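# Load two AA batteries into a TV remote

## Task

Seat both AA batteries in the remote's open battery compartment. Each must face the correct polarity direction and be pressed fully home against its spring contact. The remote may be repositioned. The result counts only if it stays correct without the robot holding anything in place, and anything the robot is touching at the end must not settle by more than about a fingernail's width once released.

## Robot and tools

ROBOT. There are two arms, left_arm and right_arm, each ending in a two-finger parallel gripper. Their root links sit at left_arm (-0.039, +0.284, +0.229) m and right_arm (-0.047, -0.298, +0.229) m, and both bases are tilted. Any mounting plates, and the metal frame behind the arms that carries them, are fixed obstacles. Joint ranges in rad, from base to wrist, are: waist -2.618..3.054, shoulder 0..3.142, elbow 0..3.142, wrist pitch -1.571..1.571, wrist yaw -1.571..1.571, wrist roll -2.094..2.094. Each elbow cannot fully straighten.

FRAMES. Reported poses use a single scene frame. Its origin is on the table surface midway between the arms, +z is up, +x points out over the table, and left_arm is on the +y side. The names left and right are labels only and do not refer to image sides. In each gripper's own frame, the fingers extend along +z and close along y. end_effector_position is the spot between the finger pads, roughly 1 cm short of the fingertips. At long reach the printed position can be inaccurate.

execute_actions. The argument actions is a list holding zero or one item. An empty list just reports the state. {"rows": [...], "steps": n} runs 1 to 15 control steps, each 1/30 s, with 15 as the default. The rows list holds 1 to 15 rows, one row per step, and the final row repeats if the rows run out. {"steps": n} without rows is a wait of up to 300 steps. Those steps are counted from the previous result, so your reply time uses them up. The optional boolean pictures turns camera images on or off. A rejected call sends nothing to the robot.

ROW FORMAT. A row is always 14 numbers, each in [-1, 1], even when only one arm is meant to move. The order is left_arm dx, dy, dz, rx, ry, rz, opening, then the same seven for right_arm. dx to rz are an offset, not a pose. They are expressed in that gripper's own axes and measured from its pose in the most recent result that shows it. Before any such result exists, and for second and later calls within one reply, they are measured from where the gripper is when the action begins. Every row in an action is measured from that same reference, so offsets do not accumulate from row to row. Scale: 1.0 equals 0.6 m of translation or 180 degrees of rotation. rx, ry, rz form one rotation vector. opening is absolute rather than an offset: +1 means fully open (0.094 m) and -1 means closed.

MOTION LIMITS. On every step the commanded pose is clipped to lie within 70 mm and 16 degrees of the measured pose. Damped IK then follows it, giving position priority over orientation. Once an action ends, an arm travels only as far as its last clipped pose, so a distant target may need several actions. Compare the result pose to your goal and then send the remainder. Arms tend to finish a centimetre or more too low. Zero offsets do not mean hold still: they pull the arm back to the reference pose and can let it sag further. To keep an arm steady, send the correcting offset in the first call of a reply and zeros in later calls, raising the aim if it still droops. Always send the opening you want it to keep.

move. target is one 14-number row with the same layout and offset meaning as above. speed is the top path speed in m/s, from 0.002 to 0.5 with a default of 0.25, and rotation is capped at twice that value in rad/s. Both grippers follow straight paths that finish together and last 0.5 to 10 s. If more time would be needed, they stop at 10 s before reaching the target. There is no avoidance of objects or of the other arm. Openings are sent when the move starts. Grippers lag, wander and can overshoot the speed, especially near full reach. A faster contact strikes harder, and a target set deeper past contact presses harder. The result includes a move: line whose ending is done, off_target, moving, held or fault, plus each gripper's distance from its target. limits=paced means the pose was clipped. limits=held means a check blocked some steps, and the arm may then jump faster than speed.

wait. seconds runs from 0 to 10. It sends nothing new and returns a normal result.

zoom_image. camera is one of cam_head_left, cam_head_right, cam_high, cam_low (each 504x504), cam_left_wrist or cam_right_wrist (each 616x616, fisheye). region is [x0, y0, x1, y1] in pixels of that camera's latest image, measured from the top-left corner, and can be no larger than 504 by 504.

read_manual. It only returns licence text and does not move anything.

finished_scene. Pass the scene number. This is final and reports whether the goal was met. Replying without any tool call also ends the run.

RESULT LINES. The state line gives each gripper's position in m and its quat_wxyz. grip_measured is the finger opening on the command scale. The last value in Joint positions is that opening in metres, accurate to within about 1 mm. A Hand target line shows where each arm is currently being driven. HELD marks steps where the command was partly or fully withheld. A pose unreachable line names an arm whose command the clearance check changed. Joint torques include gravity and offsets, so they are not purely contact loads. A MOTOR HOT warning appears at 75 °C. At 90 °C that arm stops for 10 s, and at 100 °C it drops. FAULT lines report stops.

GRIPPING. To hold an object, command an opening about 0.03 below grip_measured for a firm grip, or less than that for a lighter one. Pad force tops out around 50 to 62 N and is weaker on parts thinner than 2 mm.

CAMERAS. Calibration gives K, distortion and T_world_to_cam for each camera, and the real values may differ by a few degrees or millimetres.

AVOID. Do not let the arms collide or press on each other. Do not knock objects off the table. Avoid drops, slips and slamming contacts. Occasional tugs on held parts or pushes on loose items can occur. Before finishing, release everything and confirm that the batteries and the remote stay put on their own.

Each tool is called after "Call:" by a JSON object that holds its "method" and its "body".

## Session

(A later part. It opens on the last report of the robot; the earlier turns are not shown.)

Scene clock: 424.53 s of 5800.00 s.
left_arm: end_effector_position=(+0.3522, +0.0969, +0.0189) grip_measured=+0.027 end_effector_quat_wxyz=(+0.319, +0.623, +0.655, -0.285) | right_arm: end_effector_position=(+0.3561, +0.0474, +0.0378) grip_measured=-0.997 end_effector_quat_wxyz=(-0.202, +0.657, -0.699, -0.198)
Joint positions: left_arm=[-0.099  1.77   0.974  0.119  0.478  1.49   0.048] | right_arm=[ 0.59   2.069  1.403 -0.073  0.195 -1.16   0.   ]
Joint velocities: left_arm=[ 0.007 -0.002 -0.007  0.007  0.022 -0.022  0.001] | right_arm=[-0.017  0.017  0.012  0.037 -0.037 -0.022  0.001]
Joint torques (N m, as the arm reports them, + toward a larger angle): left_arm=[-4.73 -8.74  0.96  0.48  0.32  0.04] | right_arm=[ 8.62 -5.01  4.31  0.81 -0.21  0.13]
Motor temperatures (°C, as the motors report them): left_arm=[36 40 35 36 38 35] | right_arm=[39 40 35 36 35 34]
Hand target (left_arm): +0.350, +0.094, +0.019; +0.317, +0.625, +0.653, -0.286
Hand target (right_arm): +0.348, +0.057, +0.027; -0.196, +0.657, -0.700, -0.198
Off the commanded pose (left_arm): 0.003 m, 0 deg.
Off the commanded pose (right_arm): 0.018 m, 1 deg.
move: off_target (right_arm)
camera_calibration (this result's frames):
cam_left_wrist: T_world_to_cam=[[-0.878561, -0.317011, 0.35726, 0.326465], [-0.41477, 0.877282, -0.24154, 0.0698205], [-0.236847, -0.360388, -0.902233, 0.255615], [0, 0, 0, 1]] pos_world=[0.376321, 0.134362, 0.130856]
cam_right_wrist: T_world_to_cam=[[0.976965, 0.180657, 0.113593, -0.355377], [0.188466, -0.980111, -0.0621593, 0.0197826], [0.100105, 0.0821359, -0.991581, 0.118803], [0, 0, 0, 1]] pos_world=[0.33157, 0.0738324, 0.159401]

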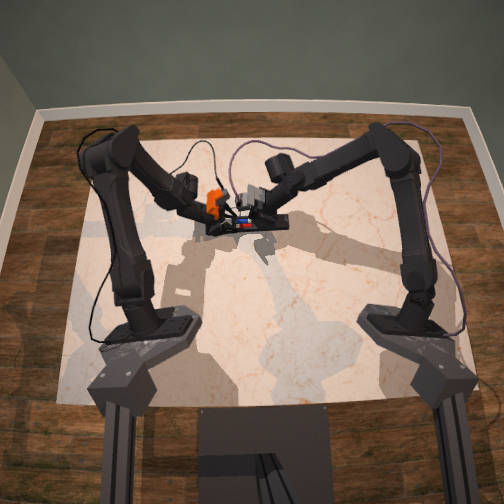

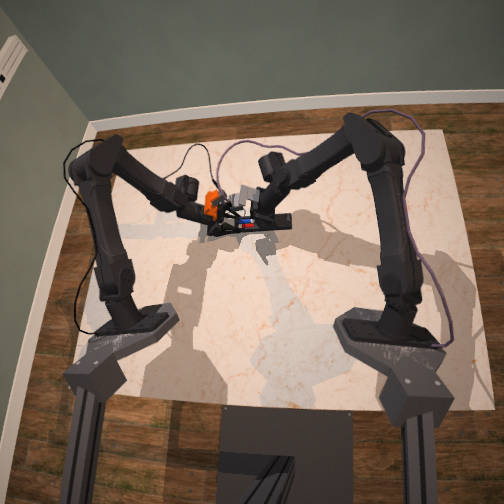

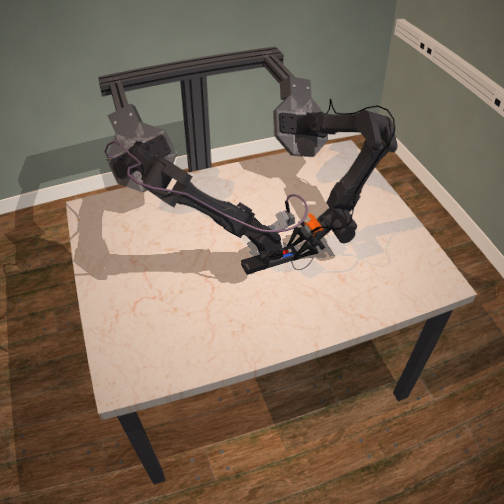

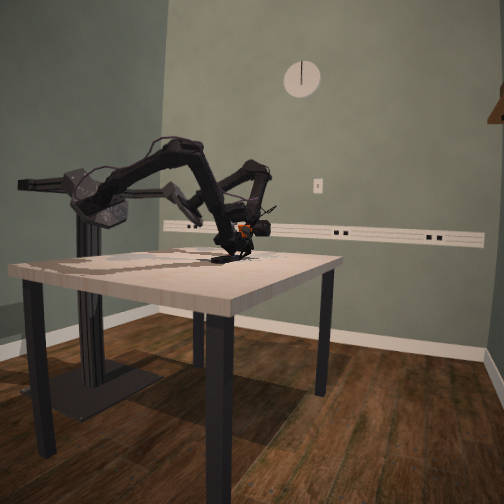

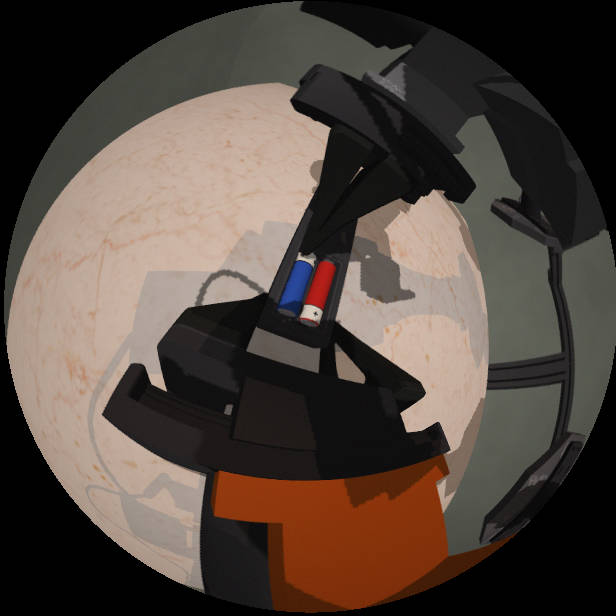

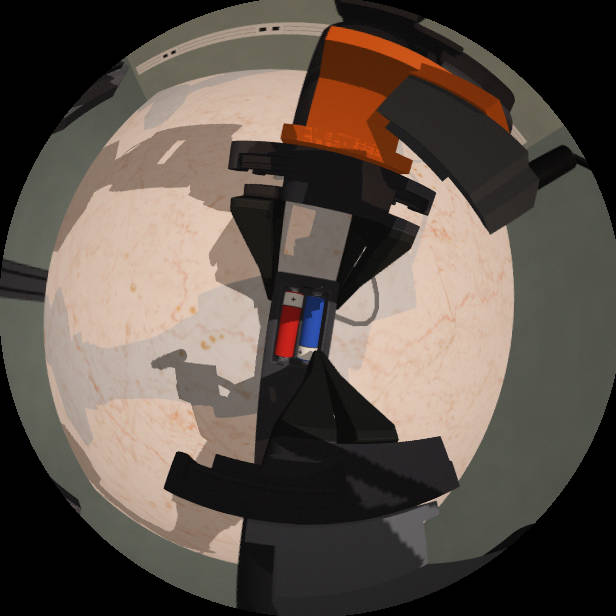

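The + end has been pressed down. Retracting both arms.

Call:
{"method": "move", "body": {"target": [0,0,0,0,0,0,-0.03, 0.03,0,-0.08,0,0,0,-1], "speed": 0.08}}

Call:
{"method": "execute_actions", "body": {"actions": [{"rows":[[0,0,0,0,0,0,0.4, 0,0,0,0,0,0,-1]],"steps":10}], "pictures": false}}

Call:
{"method": "move", "body": {"target": [0,0,-0.09,0,0,0,0.4, 0,0,0,0,0,0,-1], "speed": 0.1}}

Call:
{"method": "zoom_image", "body": {"camera": "cam_right_wrist", "region": [240,230,360,350]}}

Scene clock: 428.90 s of 5800.00 s.
left_arm: end_effector_position=(+0.3524, +0.0969, +0.0190) grip_measured=+0.027 end_effector_quat_wxyz=(+0.319, +0.622, +0.655, -0.285) | right_arm: end_effector_position=(+0.3605, +0.0073, +0.0638) grip_measured=-0.997 end_effector_quat_wxyz=(-0.204, +0.650, -0.707, -0.191)
Joint positions: left_arm=[-0.099  1.77   0.974  0.119  0.479  1.489  0.048] | right_arm=[ 0.568  1.897  1.27  -0.095  0.193 -1.162  0.   ]
Joint velocities: left_arm=[ 0.002 -0.007 -0.002 -0.081 -0.037 -0.022 -0.001] | right_arm=[-0.002  0.022  0.012 -0.007  0.037 -0.022 -0.   ]
Joint torques (N m, as the arm reports them, + toward a larger angle): left_arm=[-4.19 -8.99  0.96  0.48  0.35  0.02] | right_arm=[  7.49 -10.03   1.81   0.5   -0.44  -0.12]
Motor temperatures (°C, as the motors report them): left_arm=[36 40 35 36 38 35] | right_arm=[39 40 35 36 35 34]
Hand target (left_arm): +0.352, +0.097, +0.019; +0.319, +0.623, +0.655, -0.285
Hand target (right_arm): +0.354, +0.006, +0.068; -0.202, +0.657, -0.699, -0.198
Off the commanded pose (left_arm): 0.000 m, 0 deg.
Off the commanded pose (right_arm): 0.008 m, 1 deg.
After step 90, 0.37 s passed at rest.
move: done
camera_calibration (this result's frames):
cam_left_wrist: T_world_to_cam=[[-0.878289, -0.317329, 0.357646, 0.3265], [-0.415546, 0.876594, -0.242703, 0.0703066], [-0.236493, -0.361782, -0.901768, 0.255775], [0, 0, 0, 1]] pos_world=[0.376467, 0.134512, 0.130942]
cam_right_wrist: T_world_to_cam=[[0.980289, 0.158499, 0.117947, -0.356648], [0.165534, -0.984811, -0.052395, -0.011064], [0.107851, 0.0708864, -0.991637, 0.144651], [0, 0, 0, 1]] pos_world=[0.335849, 0.0353787, 0.184927]

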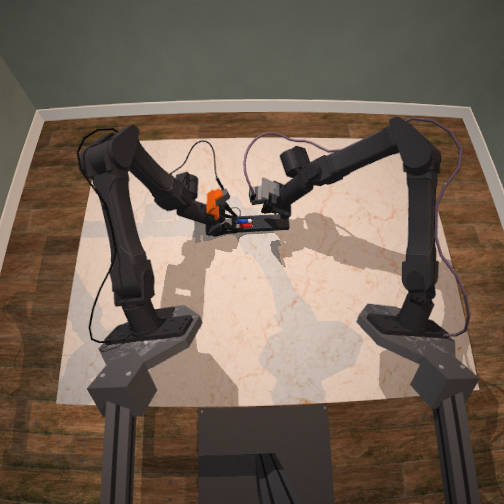

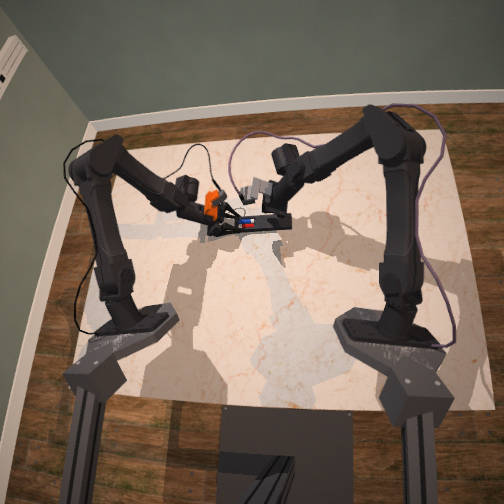

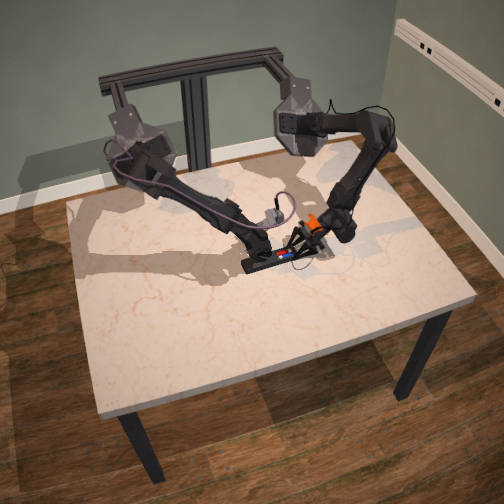

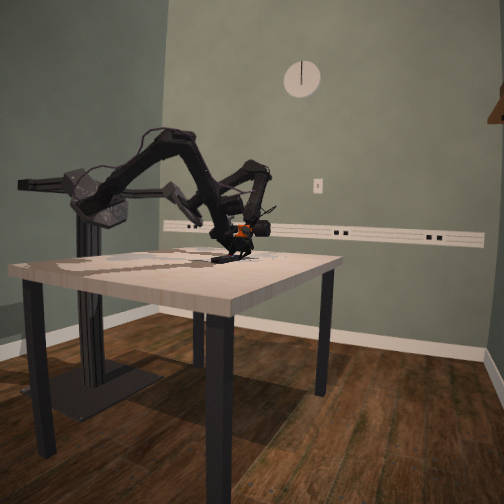

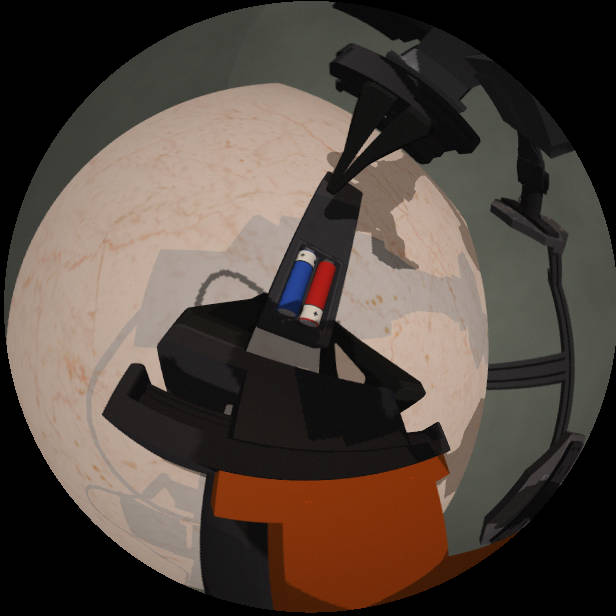

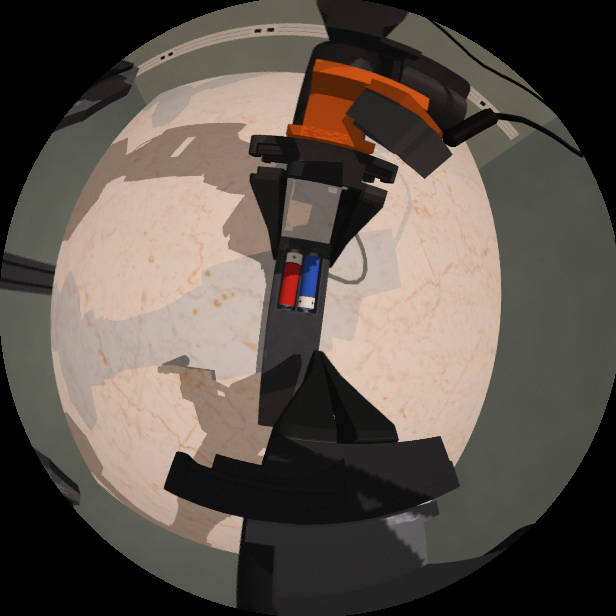

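Scene clock: 429.23 s of 5800.00 s.
left_arm: end_effector_position=(+0.3525, +0.0970, +0.0189) grip_measured=+0.397 end_effector_quat_wxyz=(+0.319, +0.622, +0.656, -0.285) | right_arm: end_effector_position=(+0.3614, +0.0049, +0.0618) grip_measured=-0.997 end_effector_quat_wxyz=(-0.202, +0.649, -0.709, -0.189)
Joint positions: left_arm=[-0.099  1.77   0.974  0.12   0.478  1.489  0.066] | right_arm=[ 0.563  1.897  1.27  -0.095  0.196 -1.162  0.   ]
Joint velocities: left_arm=[ 0.012 -0.002 -0.007  0.037 -0.022 -0.007  0.001] | right_arm=[-0.017  0.017 -0.007  0.007 -0.081 -0.051  0.001]
Joint torques (N m, as the arm reports them, + toward a larger angle): left_arm=[-4.02 -9.09  0.95  0.5   0.37  0.01] | right_arm=[ 7.52 -8.61  3.04  0.59 -0.33 -0.01]
Motor temperatures (°C, as the motors report them): left_arm=[36 40 35 36 38 35] | right_arm=[39 40 35 36 35 34]
Hand target (left_arm): +0.353, +0.097, +0.019; +0.320, +0.622, +0.655, -0.285
Hand target (right_arm): +0.360, +0.007, +0.064; +0.204, -0.650, +0.707, +0.191
Off the commanded pose (left_arm): 0.000 m, 0 deg.
Off the commanded pose (right_arm): 0.003 m, 0 deg.
Steps of this call (steps 1 to 10: all 10 steps of this action). Readings (end_effector_position):
1: left_arm (+0.3524, +0.0969, +0.0190) | right_arm (+0.3605, +0.0071, +0.0636)
2: left_arm (+0.3525, +0.0969, +0.0190) | right_arm (+0.3606, +0.0070, +0.0635)
4: left_arm (+0.3525, +0.0970, +0.0189) | right_arm (+0.3610, +0.0060, +0.0627)
8: left_arm (+0.3525, +0.0970, +0.0189) | right_arm (+0.3614, +0.0049, +0.0619)
10: the state above

Scene clock: 430.57 s of 5800.00 s.
left_arm: end_effector_position=(+0.3628, +0.1414, +0.0492) grip_measured=+0.397 end_effector_quat_wxyz=(+0.320, +0.624, +0.661, -0.267) | right_arm: end_effector_position=(+0.3624, +0.0025, +0.0599) grip_measured=-0.997 end_effector_quat_wxyz=(-0.200, +0.648, -0.710, -0.186)
Joint positions: left_arm=[-0.018  1.596  0.939 -0.018  0.515  1.541  0.066] | right_arm=[ 0.557  1.897  1.27  -0.095  0.198 -1.162  0.   ]
Joint velocities: left_arm=[-0.002 -0.007 -0.032  0.022  0.051 -0.081 -0.001] | right_arm=[ 0.002  0.007  0.012  0.051  0.007 -0.022 -0.001]
Joint torques (N m, as the arm reports them, + toward a larger angle): left_arm=[-3.04 -9.95 -0.36  0.29  0.61  0.11] | right_arm=[ 7.47 -8.67  3.01  0.59 -0.34 -0.01]
Motor temperatures (°C, as the motors report them): left_arm=[36 40 35 36 38 35] | right_arm=[39 40 35 36 35 34]
Hand target (left_arm): +0.350, +0.139, +0.053; +0.318, +0.623, +0.655, -0.284
Hand target (right_arm): +0.361, +0.005, +0.062; +0.202, -0.649, +0.709, +0.189
Off the commanded pose (left_arm): 0.015 m, 2 deg.
Off the commanded pose (right_arm): 0.003 m, 0 deg.
move: off_target (left_arm)
camera_calibration (this result's frames):
cam_left_wrist: T_world_to_cam=[[-0.880455, -0.340293, 0.33015, 0.344343], [-0.424397, 0.876096, -0.228784, 0.0455207], [-0.21139, -0.341549, -0.915783, 0.29024], [0, 0, 0, 1]] pos_world=[0.383851, 0.176428, 0.162527]
cam_right_wrist: T_world_to_cam=[[0.981678, 0.152255, 0.114569, -0.357574], [0.15778, -0.986633, -0.0407586, -0.01414], [0.106832, 0.0580885, -0.992579, 0.141428], [0, 0, 0, 1]] pos_world=[0.338145, 0.0322761, 0.180769]

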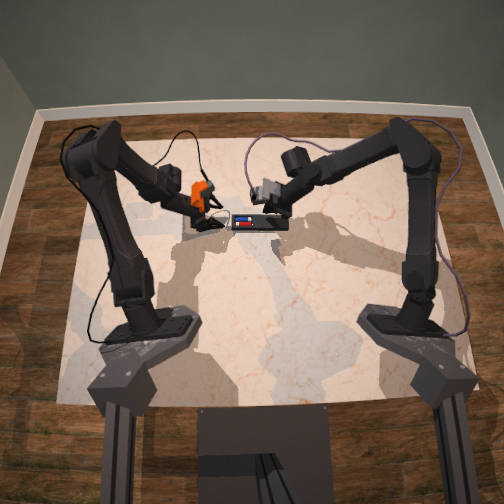

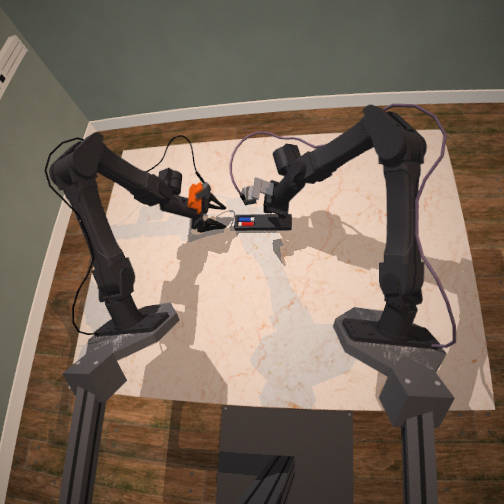

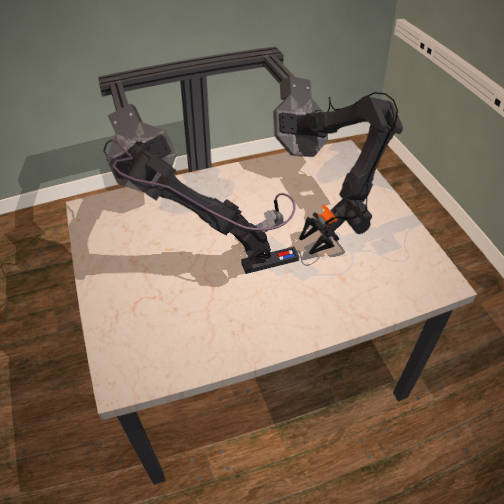

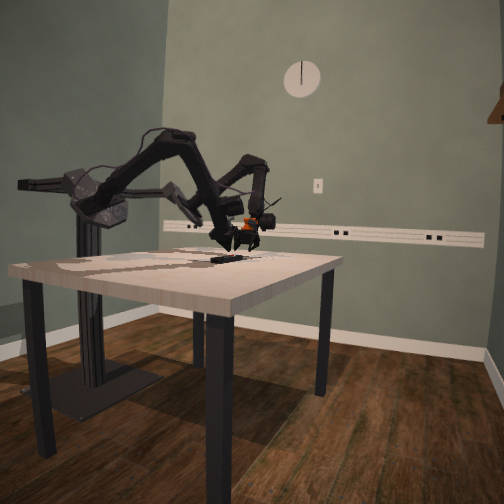

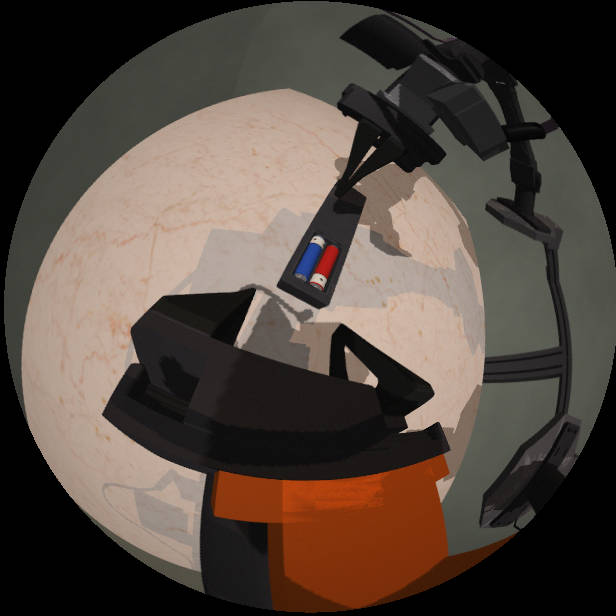

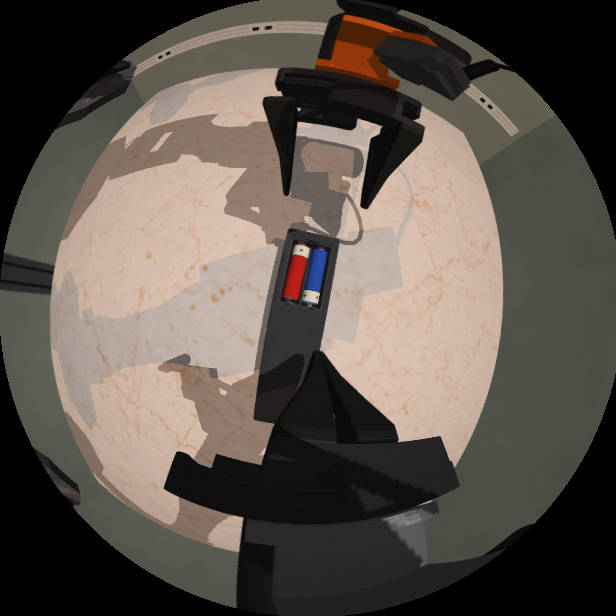

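Region (240, 230, 360, 350) of cam_right_wrist's 616x616 image, scaled by 4.200, with more detail than that image has.

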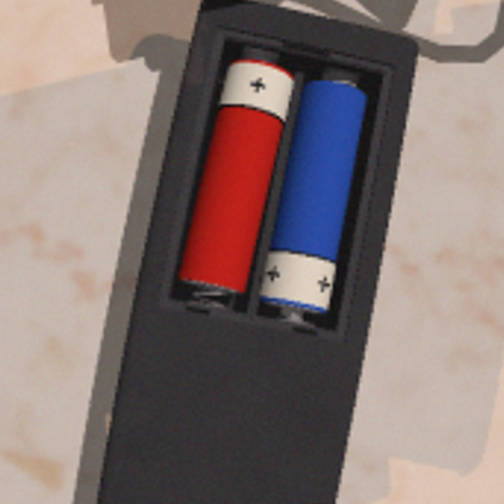

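Call:
{"method": "finished_scene", "body": {"scene": 1}}

The scene is finished: the task was done.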